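## Task

Take the red tank top out of the laundry pile and set it on the table half belonging to left_arm, separated from the other garments. All other garments must stay on the pile's half, nothing may end up on the floor or draped over a table edge, and the result must hold without the robot supporting anything. Dropping or tossing laundry is allowed. Finish with the gripper released and the arms withdrawn.

## Robot and tools

ROBOT AND FRAME. Two arms, left_arm and right_arm, each ending in a two-finger gripper. The world frame has its origin on the table surface midway between the arms; +x runs out over the table, +z is up, and left_arm sits on the +y side (the names do not match image left/right). Each result has a state line per arm giving end_effector_position (metres) and end_effector_quat_wxyz in this frame; the printed position can be somewhat wrong, more so at long reach. The gripper's fingers point along its own +z, close along its own y, and the reported point lies between the pads about 1 cm behind the tips. Joint limits (rad, base to hand): waist -2.618..3.054, shoulder 0..3.142, elbow 0..3.142, wrist pitch -1.571..1.571, wrist yaw -1.571..1.571, wrist roll -2.094..2.094.

THE 14-NUMBER ROW. Every motion command uses one flat list of 14 numbers, each in [-1, 1]: dx, dy, dz, rx, ry, rz, opening for left_arm, then the same seven for right_arm. Always send all 14, even if one arm stays put. dx..rz are an offset, not a pose: they are expressed in that gripper's own axes and counted from the gripper pose shown in the most recent result (before any result in a scene, or for a second call within one reply, from where the gripper is when the command begins). Scale: 1.0 equals 0.6 m of translation or 180 degrees of rotation; rx, ry, rz form one rotation vector. Opening is absolute, not an offset: +1 = fully open (0.094 m), -1 = closed.

execute_actions. Argument actions is a list with zero or one element; optional pictures (boolean) controls camera images. Empty list: just report the state. Action: {"rows": [...], "steps": n} with 1 to 15 rows and steps up to 15 (each step 1/30 s, default 15); each row is applied for one step, and the final row repeats if rows run out. Each row is measured from the same base pose, so rows are not cumulative. Wait: {"steps": n} without rows, up to 300, counted from the previous result. Per step, the commanded pose is clipped to within 70 mm and 16 degrees of the measured pose, so a distant target may need several actions; after an action the arm drifts on only to its last clipped pose. Zero offsets are not a pause: they pull the arm back to the base pose.

move. target: one 14-number row as above (offsets from the last shown pose, openings absolute). speed: optional, 0.002 to 0.5 m/s, default 0.25; rotation is capped at twice that in rad/s. Each gripper travels a straight path toward its goal; both paths finish together, lasting 0.5 to 10 s (cut off at 10 s). Openings are sent at the start. Paths ignore obstacles and the other arm, and grippers lag, stray and can overshoot the speed near full extension. Faster or deeper contact presses harder. The result adds a move: line with the ending (done, off_target, moving, held, fault) and any limits (paced = pose clipped; held = some steps blocked, after which the arm may jump quickly), plus each gripper's remaining distance.

wait. seconds: 0 to 10; sends nothing new.

zoom_image. camera: cam_high, cam_left_wrist or cam_right_wrist; region: [x0, y0, x1, y1] in pixels of that 504x504 image, origin top-left, at most 504 by 504. Gives a sharper crop of the latest image.

finished_scene. scene: the number of the current scene. It ends the scene permanently, reports success, and gives the next task.

RESULT LINES. HELD marks steps where part of your row was not sent. 'pose unreachable' means the clearance check altered or blocked the named arm. A Hand target line shows where the controller is currently driving each gripper. FAULT lines report an arm stop. grip_measured is the finger opening on the same scale as the command; the last joint value gives it in metres. Readings may be off by about 1 mm per gripper.

CAMERAS. cam_high is a fixed overhead view; each wrist camera rides on its arm. Calibration data (intrinsics, distortion, world-to-camera transforms) are supplied and are roughly accurate; results list any changed camera numbers.

PRACTICAL NOTES. The simulation keeps running while you compose a reply. Arms tend to finish a centimetre or more low; to hold an arm steady, send the offset back to its desired pose in your first call and zeros afterwards, raising the aim if it still sags. To grip cloth, command an opening roughly 0.03 below grip_measured; a smaller gap grips more gently. Finger force tops out near 50 to 62 N per pad and is weaker on very thin material. Keep the arms from striking or pushing each other; that can end the scene. Avoid slams, hard pushes, unintended drops, and garments sliding off the table. Holding loads heats motors: a MOTOR HOT warning appears at 75 °C, 90 °C halts that arm for 10 s, and 100 °C makes it go limp and fall, so do not hang on to things longer than needed. At the end open the gripper and move both arms away so the garments rest on their own.

Each tool is called after "Request:" as a command line: name --argument value for each argument, lists and objects as JSON in quotes; but a table of rows of numbers goes row by row, as --pt "numbers of a row", without its own name.

## Session

Request:
execute_actions --actions '[]'

Scene clock: 0.00 s of 6000.00 s.
left_arm: end_effector_position=(+0.3861, +0.2844, +0.4023) grip_measured=+1.000 end_effector_quat_wxyz=(+0.702, -0.015, +0.712, +0.008) | right_arm: end_effector_position=(+0.3745, -0.3190, +0.4145) grip_measured=+1.000 end_effector_quat_wxyz=(+0.714, +0.013, +0.699, -0.017)
Joint positions: left_arm=[-0.012  1.048  1.042 -0.009  0.004 -0.011  0.094] | right_arm=[ 0.001  1.055  1.059  0.017  0.    -0.005  0.094]
Joint velocities: left_arm=[ 0.002 -0.007 -0.007  0.022  0.007  0.007  0.   ] | right_arm=[-0.002 -0.002  0.002 -0.022 -0.007  0.007  0.   ]
Motor temperatures (°C, as the motors report them): left_arm=[25 27 26 24 27 26] | right_arm=[26 26 24 25 25 28]
Hand target (left_arm): +0.382, +0.284, +0.418; +0.716, -0.016, +0.698, +0.007
Hand target (right_arm): +0.372, -0.319, +0.421; +0.719, +0.013, +0.695, -0.018

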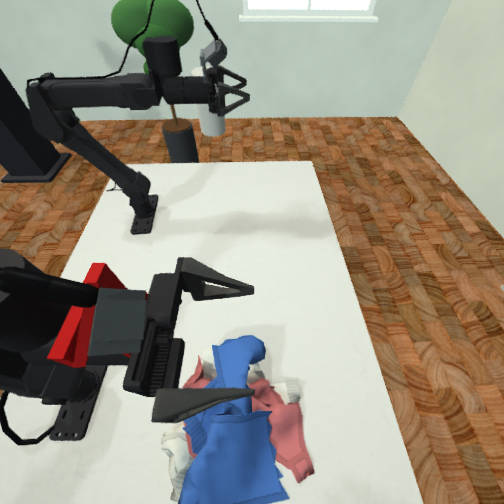

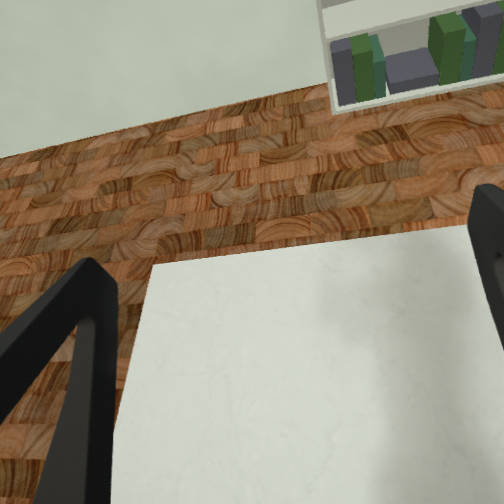

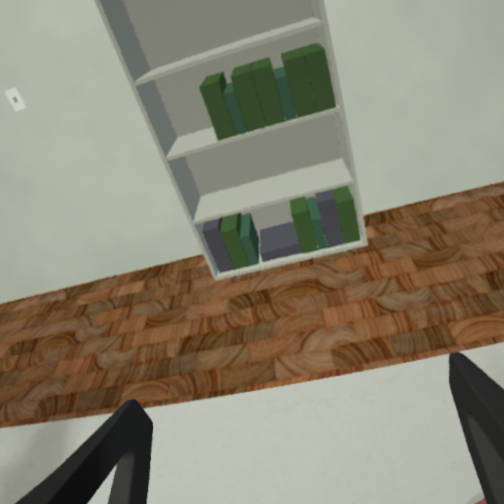

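Request:
zoom_image --camera "cam_high" --region '[130, 300, 380, 504]'

Region (130, 300, 380, 504) of cam_high's 504x504 image, scaled by 2.016, with more detail than that image has; it fills the top 411 rows of this view, and the rest is white.

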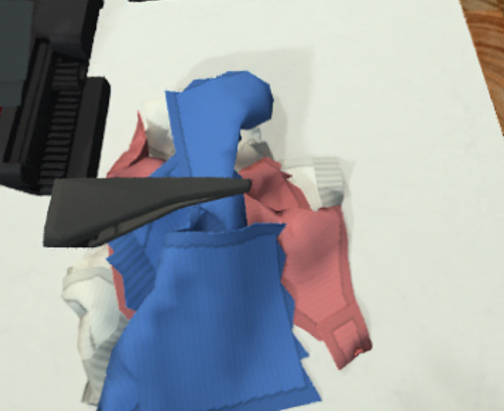

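Request:
move --target '[0, 0, 0, 0, 0, 0, 1, 0.4451, -0.198, 0.1451, -0.0915, 0.4939, -0.0915, 0.6]' --speed 0.4

Scene clock: 74.00 s of 6000.00 s.
left_arm: end_effector_position=(+0.3861, +0.2844, +0.4015) grip_measured=+1.000 end_effector_quat_wxyz=(+0.701, -0.015, +0.713, +0.008) | right_arm: end_effector_position=(+0.4599, -0.4413, +0.1313) grip_measured=+0.601 end_effector_quat_wxyz=(+0.061, -0.159, +0.985, -0.025)
Joint positions: left_arm=[-0.012  1.048  1.042 -0.013  0.004 -0.011  0.094] | right_arm=[-0.247  2.419  2.52  -1.541 -0.009 -0.611  0.075]
Joint velocities: left_arm=[-0.002 -0.017 -0.007 -0.022  0.037  0.051  0.   ] | right_arm=[ 0.002  0.002  0.002 -0.051 -0.007 -0.007  0.   ]
Motor temperatures (°C, as the motors report them): left_arm=[25 27 28 32 27 26] | right_arm=[26 27 27 33 25 28]
Hand target (left_arm): +0.386, +0.284, +0.402; +0.702, -0.015, +0.712, +0.008
Hand target (right_arm): +0.460, -0.443, +0.140; +0.067, -0.162, +0.984, -0.032
Off the commanded pose (left_arm): 0.001 m, 0 deg.
Off the commanded pose (right_arm): 0.019 m, 6 deg.
joint sent to its limit (right arm) — the command would take joint 4 (wrist pitch) past its lower limit, so that joint was sent only as far as its limit.
After step 90, 68.40 s passed at rest.
move: off_target (right_arm)
camera_calibration (this result's frames):
cam_left_wrist: T_world_to_cam=[[0.0215381, -0.967665, -0.251316, 0.367233], [-0.802843, 0.133063, -0.581151, 0.508399], [0.595801, 0.214284, -0.774018, 0.109842], [0, 0, 0, 1]] pos_world=[0.334812, 0.264172, 0.472768]
cam_right_wrist: T_world_to_cam=[[0.0380442, -0.998824, -0.0300495, -0.449344], [-0.899111, -0.0473377, 0.435154, 0.385653], [-0.436064, 0.0104627, -0.899855, 0.438195], [0, 0, 0, 1]] pos_world=[0.554921, -0.435145, 0.212991]

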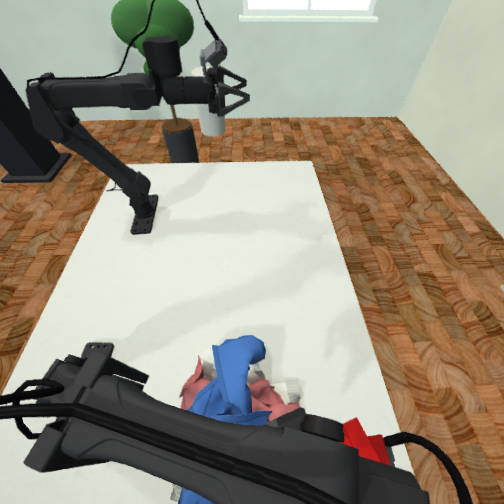

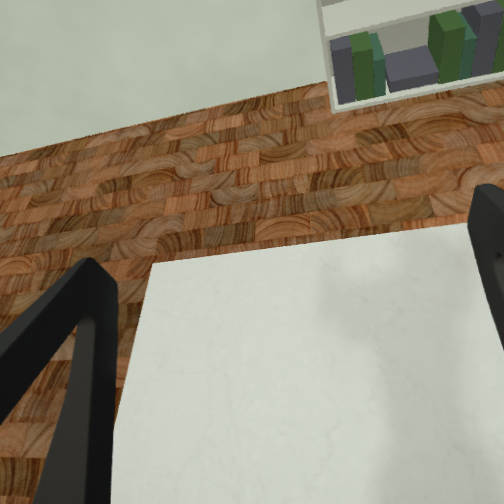

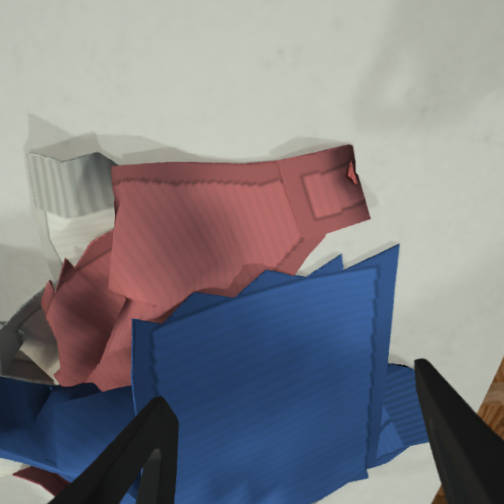

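Request:
move --target '[0, 0, 0, 0, 0, 0, 1, -0.01126, 0.00445, 0.18804, 0, 0, 0, 0.6]' --speed 0.2

Scene clock: 99.83 s of 6000.00 s.
left_arm: end_effector_position=(+0.3861, +0.2844, +0.4006) grip_measured=+1.000 end_effector_quat_wxyz=(+0.699, -0.015, +0.715, +0.008) | right_arm: end_effector_position=(+0.4747, -0.4432, +0.0227) grip_measured=+0.601 end_effector_quat_wxyz=(+0.058, -0.158, +0.985, -0.024)
Joint positions: left_arm=[-0.012  1.048  1.042 -0.016  0.004 -0.011  0.094] | right_arm=[-0.242  2.435  2.112 -1.124 -0.007 -0.604  0.075]
Joint velocities: left_arm=[ 0.002 -0.002 -0.007  0.037 -0.022  0.051  0.   ] | right_arm=[-0.002 -0.012 -0.017 -0.007  0.051 -0.095  0.   ]
Motor temperatures (°C, as the motors report them): left_arm=[25 27 28 32 27 26] | right_arm=[26 33 27 30 25 28]
Hand target (left_arm): +0.386, +0.284, +0.401; +0.701, -0.015, +0.713, +0.008
Hand target (right_arm): +0.478, -0.439, +0.020; +0.061, -0.159, +0.985, -0.024
Off the commanded pose (left_arm): 0.001 m, 0 deg.
Off the commanded pose (right_arm): 0.007 m, 0 deg.
After step 90, 21.60 s passed at rest.
move: done
camera_calibration (this result's frames):
cam_left_wrist: T_world_to_cam=[[0.0206759, -0.967697, -0.251266, 0.36734], [-0.804832, 0.13299, -0.57841, 0.50758], [0.593142, 0.214186, -0.776084, 0.111075], [0, 0, 0, 1]] pos_world=[0.335039, 0.26418, 0.472093]
cam_right_wrist: T_world_to_cam=[[0.0357431, -0.998869, -0.0313479, -0.45404], [-0.89618, -0.0459182, 0.441309, 0.445157], [-0.442249, 0.0123196, -0.896808, 0.350654], [0, 0, 0, 1]] pos_world=[0.570246, -0.437405, 0.103784]

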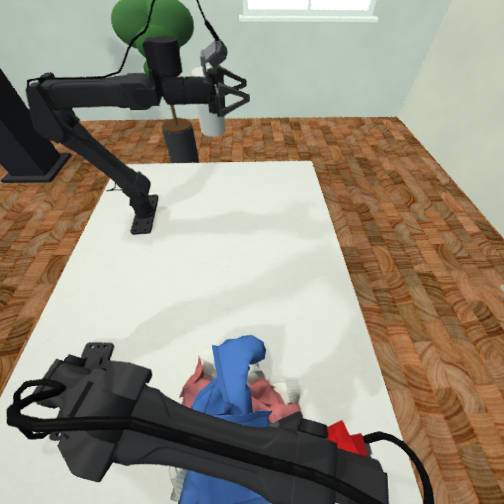

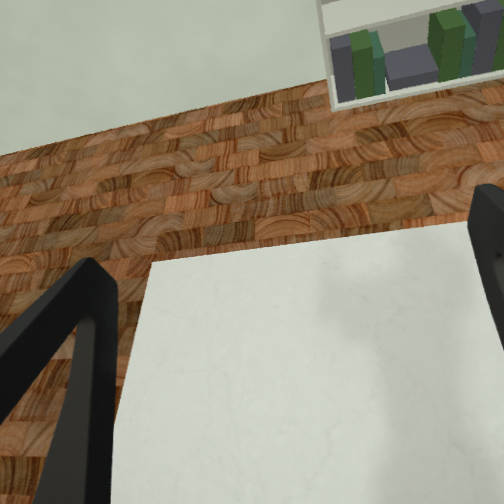

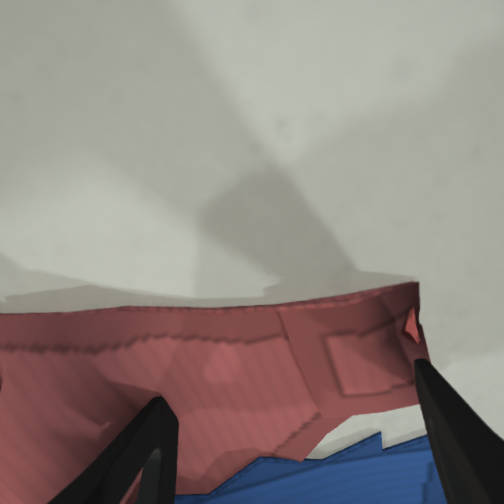

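Request:
execute_actions --actions '[{"rows": [[0,0,0,0,0,0,1, 0,0,0.015,0,0,0,0.6],[0,0,0,0,0,0,1, 0,0,0.015,0,0,0,0.6],[0,0,0,0,0,0,1, 0,0,0.015,0,0,0,0.6],[0,0,0,0,0,0,1, 0,0,0.015,0,0,0,0.6],[0,0,0,0,0,0,1, 0,0,0.015,0,0,0,0.6],[0,0,0,0,0,0,1, 0,0,0.015,0,0,0,0.6],[0,0,0,0,0,0,1, 0,0,0.015,0,0,0,0.6],[0,0,0,0,0,0,1, 0,0,0.015,0,0,0,0.6],[0,0,0,0,0,0,1, 0,0,0.015,0,0,0,-1]], "steps": 15}]' --pictures false

Request:
execute_actions --actions '[{"steps": 20}]'

Scene clock: 107.47 s of 6000.00 s.
left_arm: end_effector_position=(+0.3861, +0.2844, +0.3998) grip_measured=+1.000 end_effector_quat_wxyz=(+0.698, -0.016, +0.716, +0.008) | right_arm: end_effector_position=(+0.4778, -0.4442, +0.0232) grip_measured=-0.981 end_effector_quat_wxyz=(+0.064, -0.158, +0.985, -0.027)
Joint positions: left_arm=[-0.012  1.048  1.042 -0.02   0.004 -0.011  0.094] | right_arm=[-0.242  2.435  2.112 -1.11  -0.007 -0.604  0.001]
Joint velocities: left_arm=[ 0.007 -0.002 -0.007  0.007 -0.095  0.037  0.   ] | right_arm=[-0.012 -0.017  0.002 -0.007  0.066 -0.066 -0.029]
Motor temperatures (°C, as the motors report them): left_arm=[25 27 28 33 27 26] | right_arm=[26 33 27 30 25 28]
Hand target (left_arm): +0.386, +0.284, +0.401; +0.699, -0.015, +0.715, +0.008
Hand target (right_arm): +0.476, -0.443, +0.014; +0.058, -0.158, +0.985, -0.024
Off the commanded pose (left_arm): 0.001 m, 0 deg.
Off the commanded pose (right_arm): 0.010 m, 1 deg.
Steps of this call (steps 1 to 90: nothing new was sent; then 4.13 s passed at rest; steps 91 to 105: all 15 steps of this action). Readings (end_effector_position):
91: left_arm (+0.3861, +0.2844, +0.4005) | right_arm (+0.4753, -0.4434, +0.0228)
92: left_arm (+0.3861, +0.2844, +0.4004) | right_arm (+0.4758, -0.4436, +0.0229)
94: left_arm (+0.3861, +0.2844, +0.4002) | right_arm (+0.4766, -0.4438, +0.0230)
98: left_arm (+0.3861, +0.2844, +0.4000) | right_arm (+0.4774, -0.4440, +0.0231)
105: the state above

Scene clock: 108.13 s of 6000.00 s.
left_arm: end_effector_position=(+0.3861, +0.2844, +0.3998) grip_measured=+1.000 end_effector_quat_wxyz=(+0.698, -0.016, +0.716, +0.008) | right_arm: end_effector_position=(+0.4778, -0.4442, +0.0232) grip_measured=-0.995 end_effector_quat_wxyz=(+0.064, -0.158, +0.985, -0.027)
Joint positions: left_arm=[-0.012  1.048  1.042 -0.02   0.004 -0.011  0.094] | right_arm=[-0.242  2.435  2.112 -1.11  -0.007 -0.604  0.   ]
Joint velocities: left_arm=[ 0.002 -0.007  0.007 -0.037  0.022 -0.037  0.   ] | right_arm=[-0.012 -0.002 -0.007 -0.022 -0.022 -0.007 -0.   ]
Motor temperatures (°C, as the motors report them): left_arm=[25 27 28 33 27 26] | right_arm=[26 33 27 30 25 28]
Hand target (left_arm): +0.386, +0.284, +0.401; +0.699, -0.015, +0.715, +0.008
Hand target (right_arm): +0.475, -0.443, +0.014; +0.057, -0.158, +0.985, -0.024
Off the commanded pose (left_arm): 0.001 m, 0 deg.
Off the commanded pose (right_arm): 0.010 m, 1 deg.
Steps of this call (steps 1 to 20: nothing new was sent). Readings (end_effector_position):
1: left_arm (+0.3861, +0.2844, +0.3998) | right_arm (+0.4778, -0.4442, +0.0232)
2: left_arm (+0.3861, +0.2844, +0.3998) | right_arm (+0.4778, -0.4442, +0.0232)
4: left_arm (+0.3861, +0.2844, +0.3998) | right_arm (+0.4778, -0.4442, +0.0232)
8: left_arm (+0.3861, +0.2844, +0.3998) | right_arm (+0.4778, -0.4442, +0.0232)
20: the state above
camera_calibration (this result's frames):
cam_left_wrist: T_world_to_cam=[[0.0198139, -0.967729, -0.251213, 0.367446], [-0.806812, 0.132917, -0.575662, 0.506756], [0.590476, 0.214088, -0.778142, 0.112304], [0, 0, 0, 1]] pos_world=[0.335264, 0.264189, 0.471417]
cam_right_wrist: T_world_to_cam=[[0.0361176, -0.998979, -0.0271232, -0.455393], [-0.90176, -0.0442765, 0.429964, 0.451412], [-0.430726, 0.00892935, -0.902439, 0.345567], [0, 0, 0, 1]] pos_world=[0.572357, -0.438027, 0.10541]

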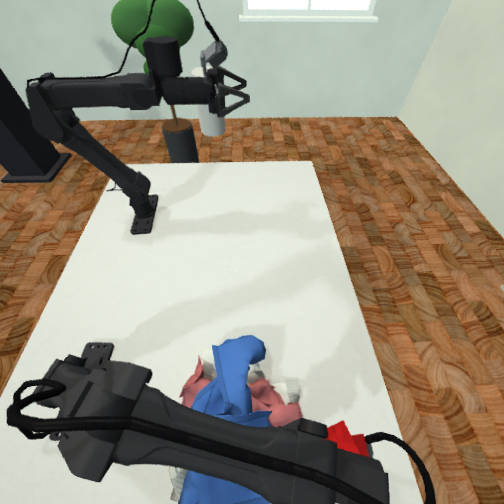

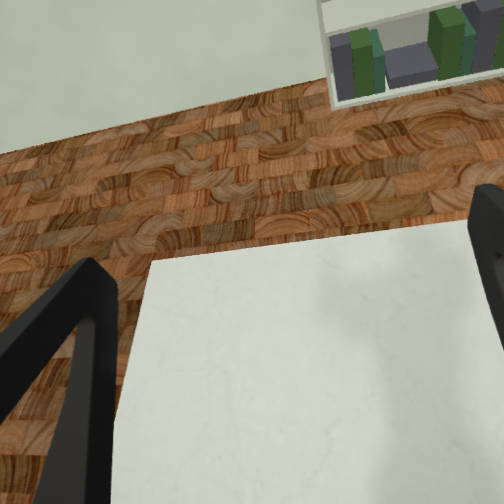

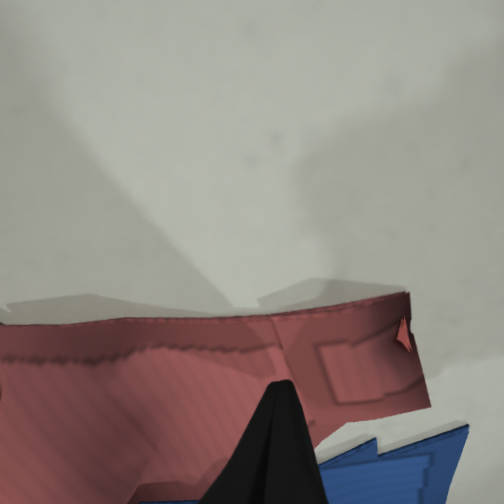

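Request:
move --target '[0, 0, 0, 0, 0, 0, 1, -0.0308, -0.0046, -0.066, 0, 0, 0.5, 0.6]' --speed 0.3

Request:
move --target '[0, 0, 0, 0, 0, 0, 1, 0, 0, 0.075, 0, 0, 0, 0.6]' --speed 0.15

Request:
move --target '[0, 0, 0, 0, 0, 0, 1, 0, 0, 0, 0, 0, 0, -1]' --speed 0.15

Scene clock: 152.60 s of 6000.00 s.
left_arm: end_effector_position=(+0.3860, +0.2844, +0.3989) grip_measured=+1.000 end_effector_quat_wxyz=(+0.697, -0.016, +0.717, +0.008) | right_arm: end_effector_position=(+0.4893, -0.4438, +0.0634) grip_measured=+0.599 end_effector_quat_wxyz=(+0.065, +0.585, +0.808, +0.027)
Joint positions: left_arm=[-0.012  1.048  1.042 -0.023  0.004 -0.011  0.094] | right_arm=[-0.235  2.504  2.398 -1.323 -0.007  0.975  0.075]
Joint velocities: left_arm=[-0.007  0.022 -0.017  0.037  0.022  0.007  0.   ] | right_arm=[ 0.012 -0.022 -0.007 -0.051 -0.066  0.037  0.001]
Motor temperatures (°C, as the motors report them): left_arm=[25 27 28 34 27 26] | right_arm=[26 35 27 29 25 28]
Hand target (left_arm): +0.386, +0.284, +0.400; +0.698, -0.016, +0.716, +0.008
Hand target (right_arm): +0.491, -0.440, +0.064; +0.064, +0.585, +0.808, +0.027
Off the commanded pose (left_arm): 0.001 m, 0 deg.
Off the commanded pose (right_arm): 0.005 m, 0 deg.
After step 90, 38.17 s passed at rest.
move: done
camera_calibration (this result's frames):
cam_left_wrist: T_world_to_cam=[[0.0189521, -0.967761, -0.251158, 0.367551], [-0.808783, 0.132845, -0.572907, 0.505929], [0.587802, 0.21399, -0.78019, 0.113532], [0, 0, 0, 1]] pos_world=[0.335486, 0.264197, 0.47074]
cam_right_wrist: T_world_to_cam=[[-0.979329, -0.0326598, -0.199621, 0.482323], [-0.131279, 0.853421, 0.504419, 0.461181], [0.153887, 0.520198, -0.840067, 0.32371], [0, 0, 0, 1]] pos_world=[0.483081, -0.546222, 0.135591]

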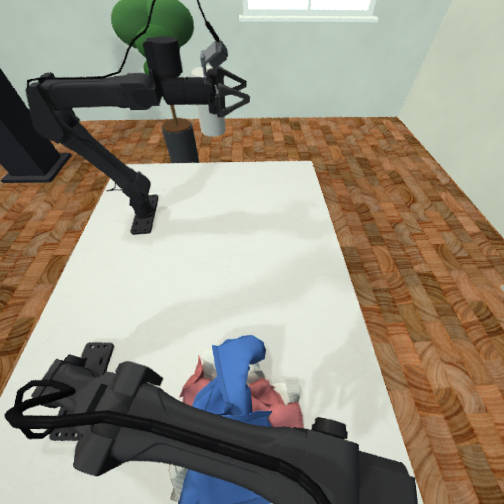

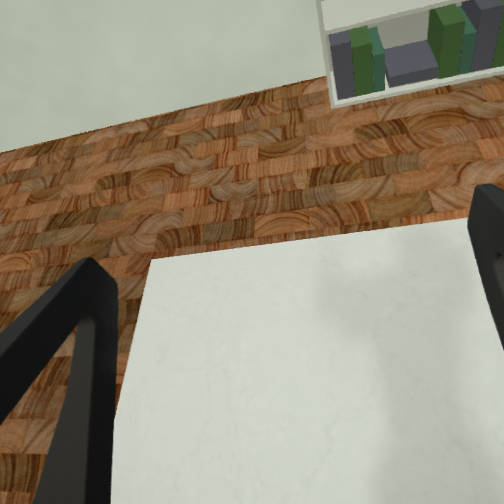

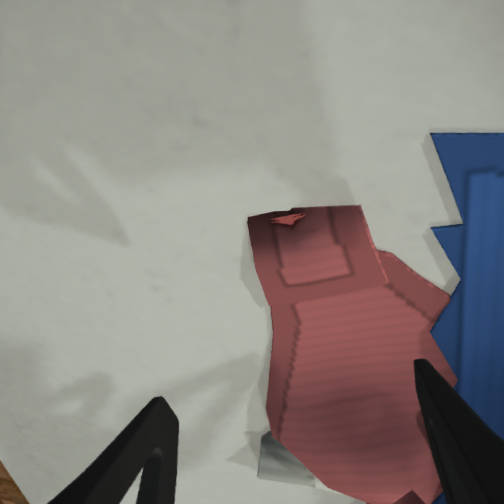

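Scene clock: 153.57 s of 6000.00 s.
left_arm: end_effector_position=(+0.3860, +0.2844, +0.3981) grip_measured=+1.000 end_effector_quat_wxyz=(+0.696, -0.016, +0.718, +0.008) | right_arm: end_effector_position=(+0.4947, -0.4454, +0.0248) grip_measured=+0.599 end_effector_quat_wxyz=(+0.068, +0.585, +0.808, +0.028)
Joint positions: left_arm=[-0.012  1.048  1.042 -0.027  0.004 -0.011  0.094] | right_arm=[-0.235  2.518  2.269 -1.175 -0.007  0.975  0.075]
Joint velocities: left_arm=[ 0.007 -0.002 -0.007 -0.022  0.007  0.037  0.   ] | right_arm=[-0.002  0.002 -0.037  0.022  0.037  0.051 -0.   ]
Motor temperatures (°C, as the motors report them): left_arm=[25 27 28 34 27 26] | right_arm=[26 35 27 29 25 28]
Hand target (left_arm): +0.386, +0.284, +0.399; +0.697, -0.016, +0.717, +0.008
Hand target (right_arm): +0.495, -0.445, +0.019; +0.066, +0.585, +0.808, +0.027
Off the commanded pose (left_arm): 0.001 m, 0 deg.
Off the commanded pose (right_arm): 0.006 m, 0 deg.
move: done
camera_calibration (this result's frames):
cam_left_wrist: T_world_to_cam=[[0.0180905, -0.967792, -0.251099, 0.367655], [-0.810743, 0.132773, -0.570146, 0.505097], [0.585122, 0.213891, -0.782229, 0.114756], [0, 0, 0, 1]] pos_world=[0.335707, 0.264205, 0.470062]
cam_right_wrist: T_world_to_cam=[[-0.978366, -0.0329358, -0.204243, 0.479351], [-0.133679, 0.854109, 0.50262, 0.484235], [0.157891, 0.51905, -0.840034, 0.288731], [0, 0, 0, 1]] pos_world=[0.488124, -0.547668, 0.0970617]

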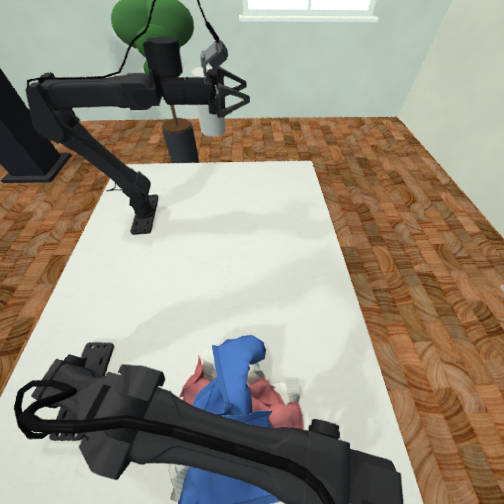

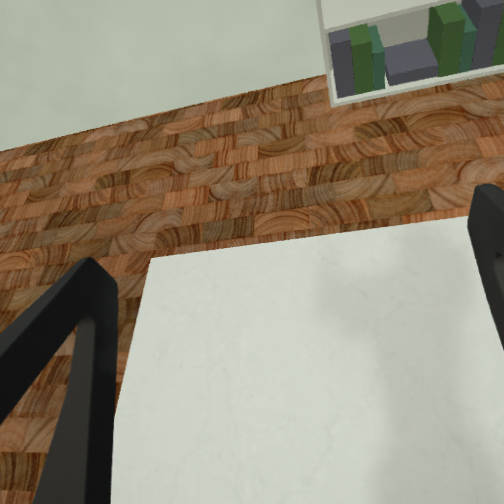

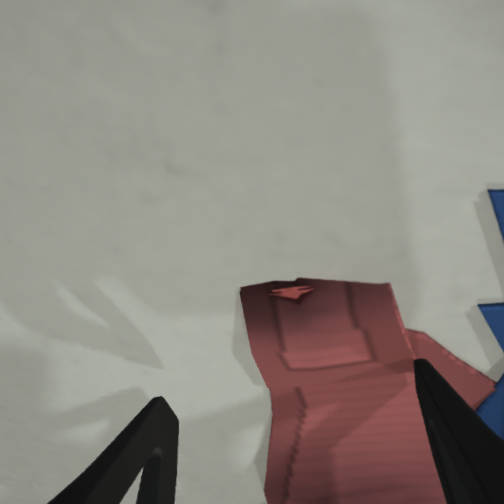

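Scene clock: 154.07 s of 6000.00 s.
left_arm: end_effector_position=(+0.3860, +0.2844, +0.3972) grip_measured=+1.000 end_effector_quat_wxyz=(+0.694, -0.016, +0.719, +0.008) | right_arm: end_effector_position=(+0.4947, -0.4454, +0.0248) grip_measured=-0.995 end_effector_quat_wxyz=(+0.068, +0.585, +0.808, +0.028)
Joint positions: left_arm=[-0.012  1.048  1.042 -0.03   0.004 -0.011  0.094] | right_arm=[-0.235  2.518  2.269 -1.175 -0.007  0.975  0.   ]
Joint velocities: left_arm=[ 0.007 -0.027  0.002  0.037  0.007  0.037  0.   ] | right_arm=[ 0.007  0.022 -0.002  0.066  0.051 -0.037 -0.   ]
Motor temperatures (°C, as the motors report them): left_arm=[25 27 28 34 27 26] | right_arm=[26 35 27 29 25 28]
Hand target (left_arm): +0.386, +0.284, +0.398; +0.696, -0.016, +0.718, +0.008
Hand target (right_arm): +0.495, -0.445, +0.025; +0.068, +0.585, +0.808, +0.028
Off the commanded pose (left_arm): 0.001 m, 0 deg.
Off the commanded pose (right_arm): 0.000 m, 0 deg.
move: done
camera_calibration (this result's frames):
cam_left_wrist: T_world_to_cam=[[0.0172291, -0.967824, -0.251037, 0.367757], [-0.812695, 0.132701, -0.567378, 0.504261], [0.582435, 0.213792, -0.784259, 0.115978], [0, 0, 0, 1]] pos_world=[0.335925, 0.264213, 0.469384]
cam_right_wrist: T_world_to_cam=[[-0.978366, -0.0329358, -0.204243, 0.479351], [-0.133679, 0.854109, 0.50262, 0.484235], [0.157891, 0.51905, -0.840034, 0.288731], [0, 0, 0, 1]] pos_world=[0.488124, -0.547668, 0.0970617]

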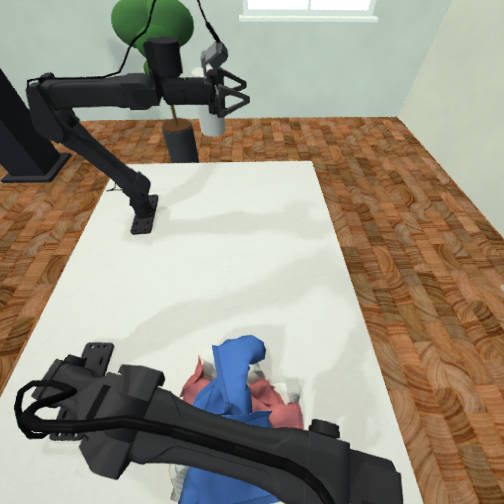

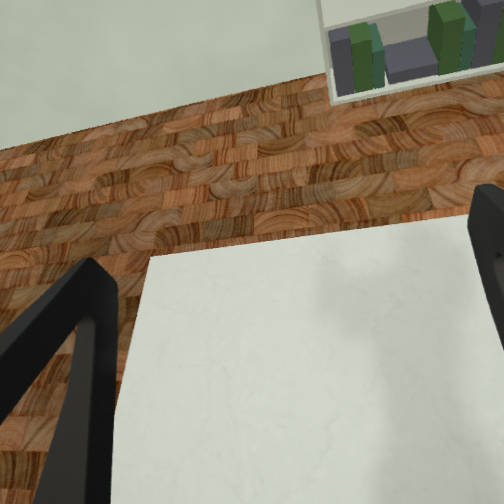

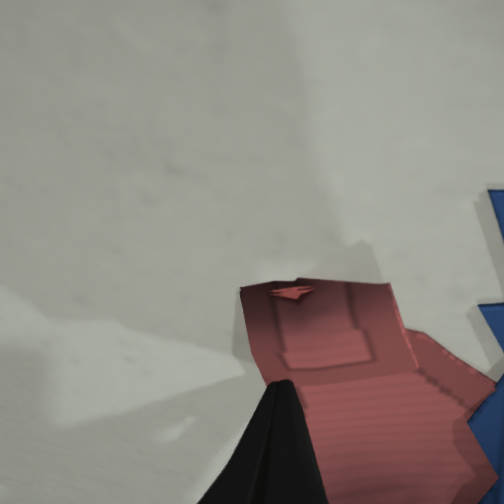

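Request:
move --target '[0, 0, 0, 0, 0, 0, 1, 0, 0, -0.15, 0, 0, 0, -1]' --speed 0.2

Scene clock: 160.70 s of 6000.00 s.
left_arm: end_effector_position=(+0.3860, +0.2844, +0.3964) grip_measured=+1.000 end_effector_quat_wxyz=(+0.693, -0.016, +0.720, +0.008) | right_arm: end_effector_position=(+0.4839, -0.4423, +0.1125) grip_measured=-0.995 end_effector_quat_wxyz=(+0.072, +0.585, +0.807, +0.030)
Joint positions: left_arm=[-0.012  1.048  1.042 -0.033  0.004 -0.011  0.094] | right_arm=[-0.235  2.537  2.66  -1.538 -0.007  0.975  0.   ]
Joint velocities: left_arm=[ 0.007  0.017 -0.007 -0.051 -0.022  0.022  0.   ] | right_arm=[ 0.012 -0.007  0.002  0.007 -0.007  0.022  0.002]
Motor temperatures (°C, as the motors report them): left_arm=[25 27 28 34 27 26] | right_arm=[26 35 27 28 25 28]
Hand target (left_arm): +0.386, +0.284, +0.397; +0.695, -0.016, +0.719, +0.008
Hand target (right_arm): +0.483, -0.443, +0.114; +0.071, +0.585, +0.807, +0.029
Off the commanded pose (left_arm): 0.001 m, 0 deg.
Off the commanded pose (right_arm): 0.002 m, 1 deg.
joint sent to its limit (right arm) — the command would take joint 4 (wrist pitch) past its lower limit, so that joint was sent only as far as its limit.
After step 90, 2.30 s passed at rest.
move: done
camera_calibration (this result's frames):
cam_left_wrist: T_world_to_cam=[[0.0163679, -0.967856, -0.250973, 0.367858], [-0.814637, 0.132629, -0.564603, 0.503421], [0.57974, 0.213693, -0.78628, 0.117197], [0, 0, 0, 1]] pos_world=[0.33614, 0.264221, 0.468705]
cam_right_wrist: T_world_to_cam=[[-0.976609, -0.0334397, -0.212407, 0.486637], [-0.137905, 0.855321, 0.499408, 0.438968], [0.164976, 0.517018, -0.839926, 0.358216], [0, 0, 0, 1]] pos_world=[0.476693, -0.54439, 0.185016]

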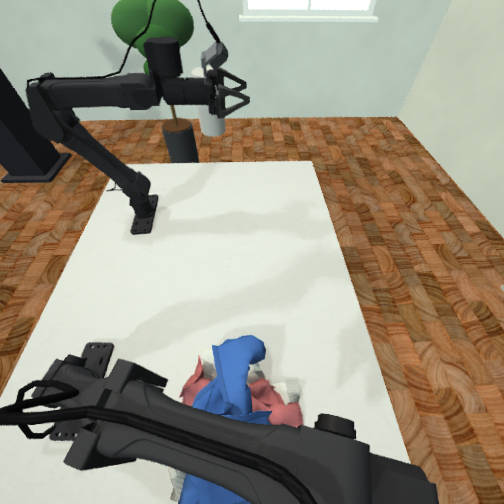

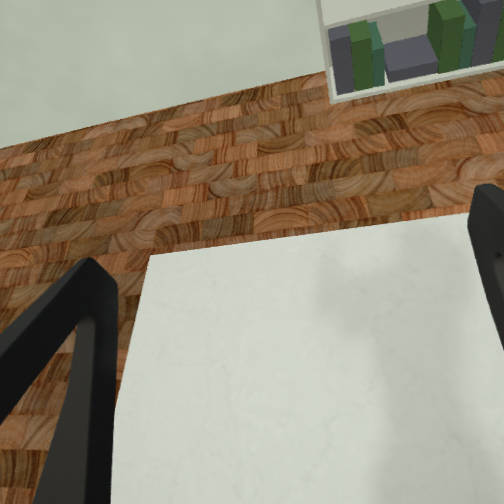

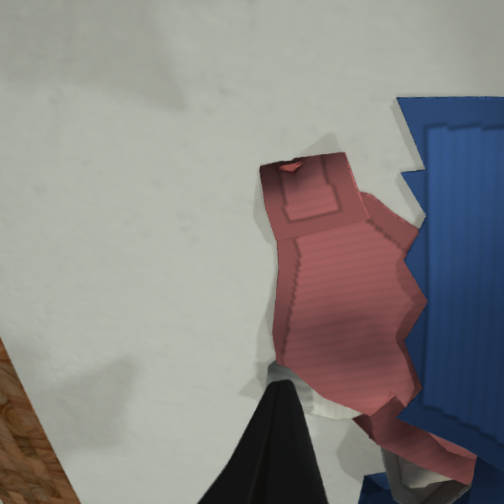

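Request:
move --target '[0, 0, 0, 0, 0, 0, 1, 0, 0, 0.181, 0, 0, 0, 0.6]' --speed 0.15

Scene clock: 176.17 s of 6000.00 s.
left_arm: end_effector_position=(+0.3859, +0.2844, +0.3955) grip_measured=+1.000 end_effector_quat_wxyz=(+0.692, -0.016, +0.722, +0.008) | right_arm: end_effector_position=(+0.4872, -0.4434, +0.0169) grip_measured=+0.599 end_effector_quat_wxyz=(+0.052, +0.586, +0.808, +0.022)
Joint positions: left_arm=[-0.012  1.048  1.042 -0.037  0.004 -0.011  0.094] | right_arm=[-0.235  2.521  2.248 -1.184 -0.006  0.975  0.075]
Joint velocities: left_arm=[ 0.012 -0.007 -0.002  0.037  0.007 -0.066  0.   ] | right_arm=[-0.007 -0.012  0.007  0.022  0.022  0.022 -0.   ]
Motor temperatures (°C, as the motors report them): left_arm=[25 27 28 34 27 26] | right_arm=[26 36 27 28 25 28]
Hand target (left_arm): +0.386, +0.284, +0.396; +0.693, -0.016, +0.720, +0.008
Hand target (right_arm): +0.498, -0.445, +0.006; +0.070, +0.585, +0.807, +0.029
Off the commanded pose (left_arm): 0.001 m, 0 deg.
Off the commanded pose (right_arm): 0.018 m, 2 deg.
After step 90, 11.47 s passed at rest.
move: off_target (right_arm)
camera_calibration (this result's frames):
cam_left_wrist: T_world_to_cam=[[0.015507, -0.967887, -0.250905, 0.367958], [-0.816569, 0.132558, -0.561821, 0.502577], [0.577039, 0.213594, -0.788291, 0.118413], [0, 0, 0, 1]] pos_world=[0.336354, 0.264229, 0.468025]
cam_right_wrist: T_world_to_cam=[[-0.984373, -0.030888, -0.173365, 0.4738], [-0.117145, 0.849918, 0.513727, 0.475374], [0.131478, 0.526008, -0.840255, 0.298224], [0, 0, 0, 1]] pos_world=[0.482874, -0.546263, 0.0885123]

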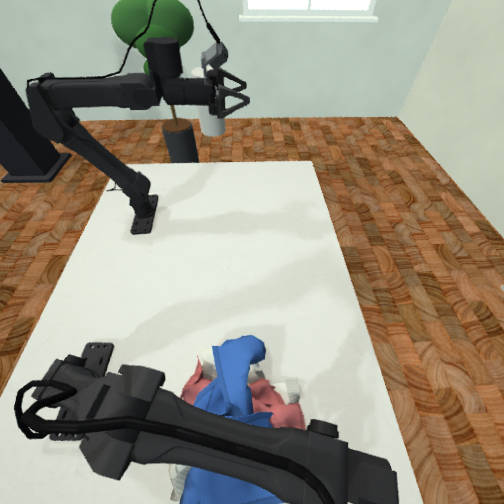

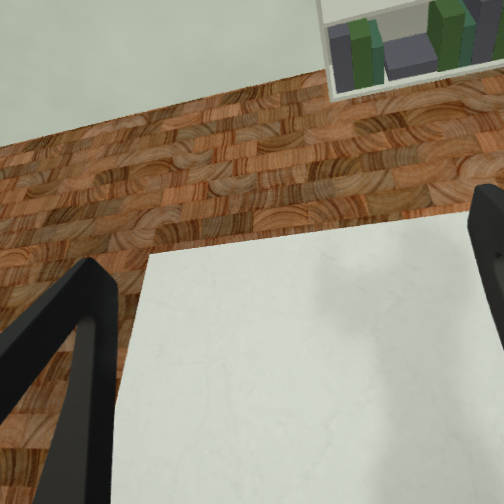

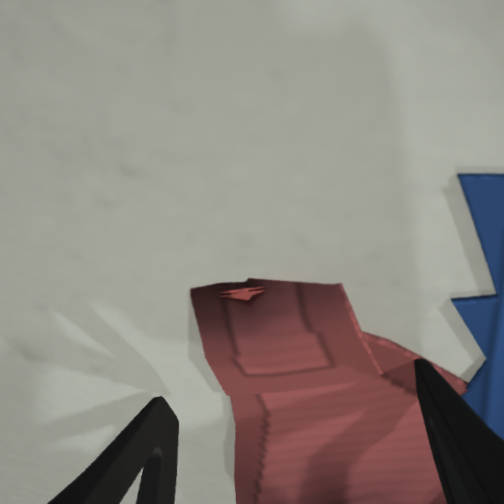

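Request:
move --target '[0, 0, 0, 0, 0, 0, 1, 0, 0, 0.01, 0, 0, 0, -1]' --speed 0.15

Scene clock: 181.17 s of 6000.00 s.
left_arm: end_effector_position=(+0.3859, +0.2844, +0.3947) grip_measured=+1.000 end_effector_quat_wxyz=(+0.691, -0.016, +0.723, +0.008) | right_arm: end_effector_position=(+0.4886, -0.4439, +0.0174) grip_measured=-0.995 end_effector_quat_wxyz=(+0.056, +0.586, +0.808, +0.023)
Joint positions: left_arm=[-0.012  1.048  1.042 -0.04   0.004 -0.011  0.094] | right_arm=[-0.235  2.52   2.247 -1.177 -0.005  0.975  0.   ]
Joint velocities: left_arm=[-0.002  0.002 -0.027 -0.007  0.007  0.066  0.   ] | right_arm=[-0.017  0.017  0.002 -0.081 -0.037  0.066 -0.001]
Motor temperatures (°C, as the motors report them): left_arm=[25 27 28 35 27 26] | right_arm=[26 36 27 28 25 28]
Hand target (left_arm): +0.386, +0.284, +0.396; +0.692, -0.016, +0.722, +0.008
Hand target (right_arm): +0.488, -0.444, +0.011; +0.052, +0.586, +0.808, +0.022
Off the commanded pose (left_arm): 0.001 m, 0 deg.
Off the commanded pose (right_arm): 0.007 m, 0 deg.
After step 90, 1.30 s passed at rest.
move: done
camera_calibration (this result's frames):
cam_left_wrist: T_world_to_cam=[[0.0146462, -0.967919, -0.250835, 0.368056], [-0.818492, 0.132487, -0.559033, 0.501729], [0.574331, 0.213494, -0.790294, 0.119627], [0, 0, 0, 1]] pos_world=[0.336565, 0.264237, 0.467345]
cam_right_wrist: T_world_to_cam=[[-0.983314, -0.0312439, -0.179214, 0.474617], [-0.120156, 0.851218, 0.510873, 0.477802], [0.136589, 0.523882, -0.840768, 0.295336], [0, 0, 0, 1]] pos_world=[0.483769, -0.546606, 0.0892714]

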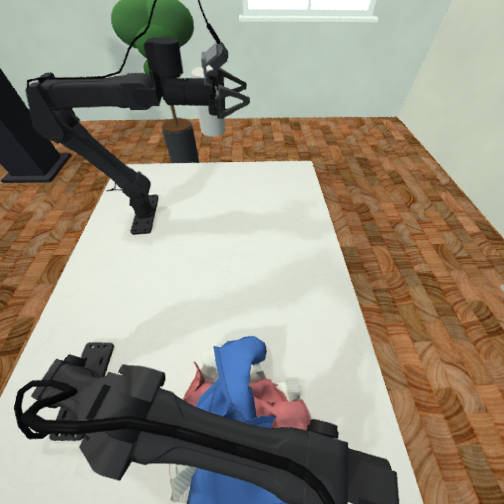

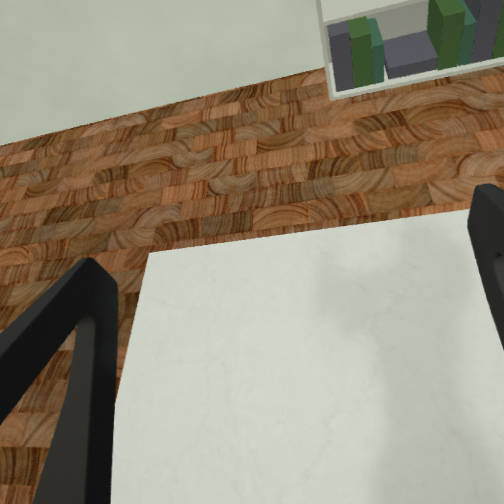

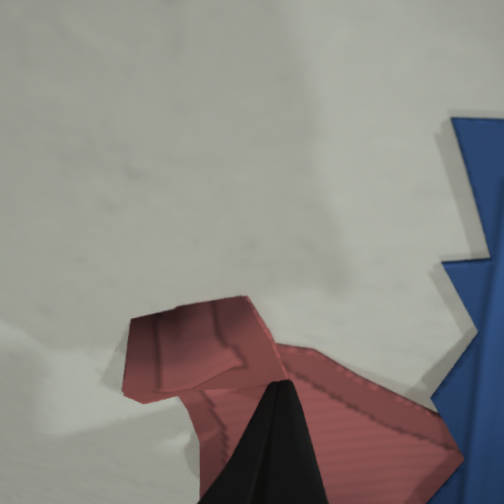

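Request:
move --target '[0, 0, 0, 0, 0, 0, 1, 0, 0, -0.15, 0, 0, 0, -1]' --speed 0.15

Scene clock: 187.20 s of 6000.00 s.
left_arm: end_effector_position=(+0.3858, +0.2844, +0.3937) grip_measured=+1.000 end_effector_quat_wxyz=(+0.689, -0.016, +0.724, +0.008) | right_arm: end_effector_position=(+0.4801, -0.4415, +0.1060) grip_measured=-0.995 end_effector_quat_wxyz=(+0.061, +0.586, +0.808, +0.025)
Joint positions: left_arm=[-0.012  1.048  1.042 -0.044  0.004 -0.011  0.094] | right_arm=[-0.235  2.537  2.636 -1.538 -0.005  0.975  0.   ]
Joint velocities: left_arm=[ 0.002  0.007  0.002  0.037 -0.051 -0.066  0.   ] | right_arm=[-0.012  0.022 -0.007 -0.022 -0.022 -0.037 -0.   ]
Motor temperatures (°C, as the motors report them): left_arm=[25 27 28 35 27 26] | right_arm=[26 36 27 28 25 28]
Hand target (left_arm): +0.386, +0.284, +0.395; +0.691, -0.016, +0.723, +0.008
Hand target (right_arm): +0.479, -0.442, +0.107; +0.059, +0.586, +0.808, +0.024
Off the commanded pose (left_arm): 0.001 m, 0 deg.
Off the commanded pose (right_arm): 0.002 m, 1 deg.
joint sent to its limit (right arm) — the command would take joint 4 (wrist pitch) past its lower limit, so that joint was sent only as far as its limit.
After step 90, 1.63 s passed at rest.
move: done
camera_calibration (this result's frames):
cam_left_wrist: T_world_to_cam=[[0.0136902, -0.967954, -0.250753, 0.368165], [-0.820617, 0.132409, -0.555927, 0.500781], [0.571314, 0.213383, -0.792507, 0.120972], [0, 0, 0, 1]] pos_world=[0.336796, 0.264245, 0.466588]
cam_right_wrist: T_world_to_cam=[[-0.981353, -0.0318062, -0.189565, 0.48218], [-0.125568, 0.85277, 0.506968, 0.433187], [0.14553, 0.521318, -0.840862, 0.364263], [0, 0, 0, 1]] pos_world=[0.474572, -0.543969, 0.178087]

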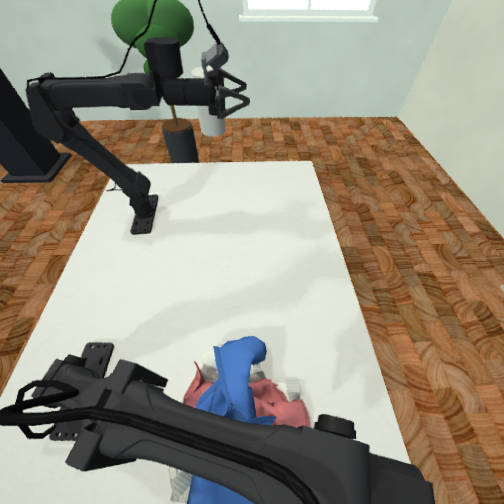

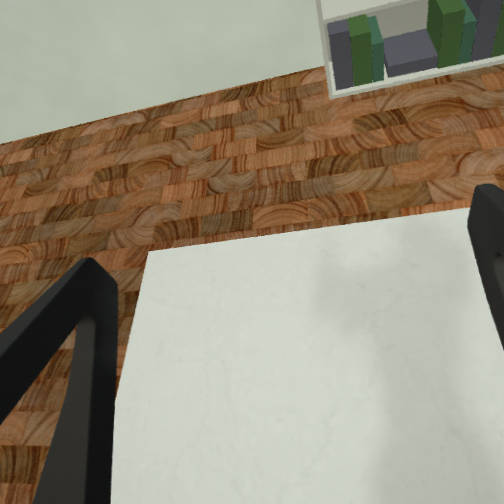

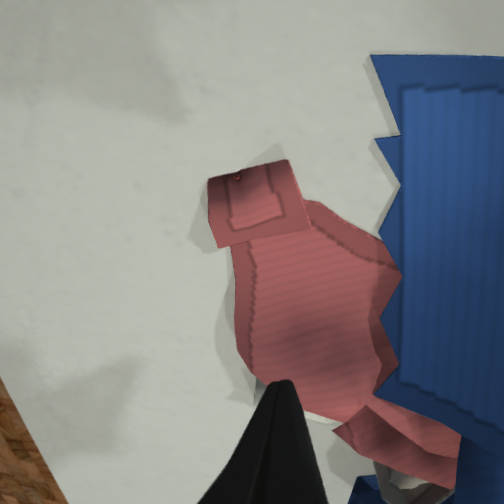

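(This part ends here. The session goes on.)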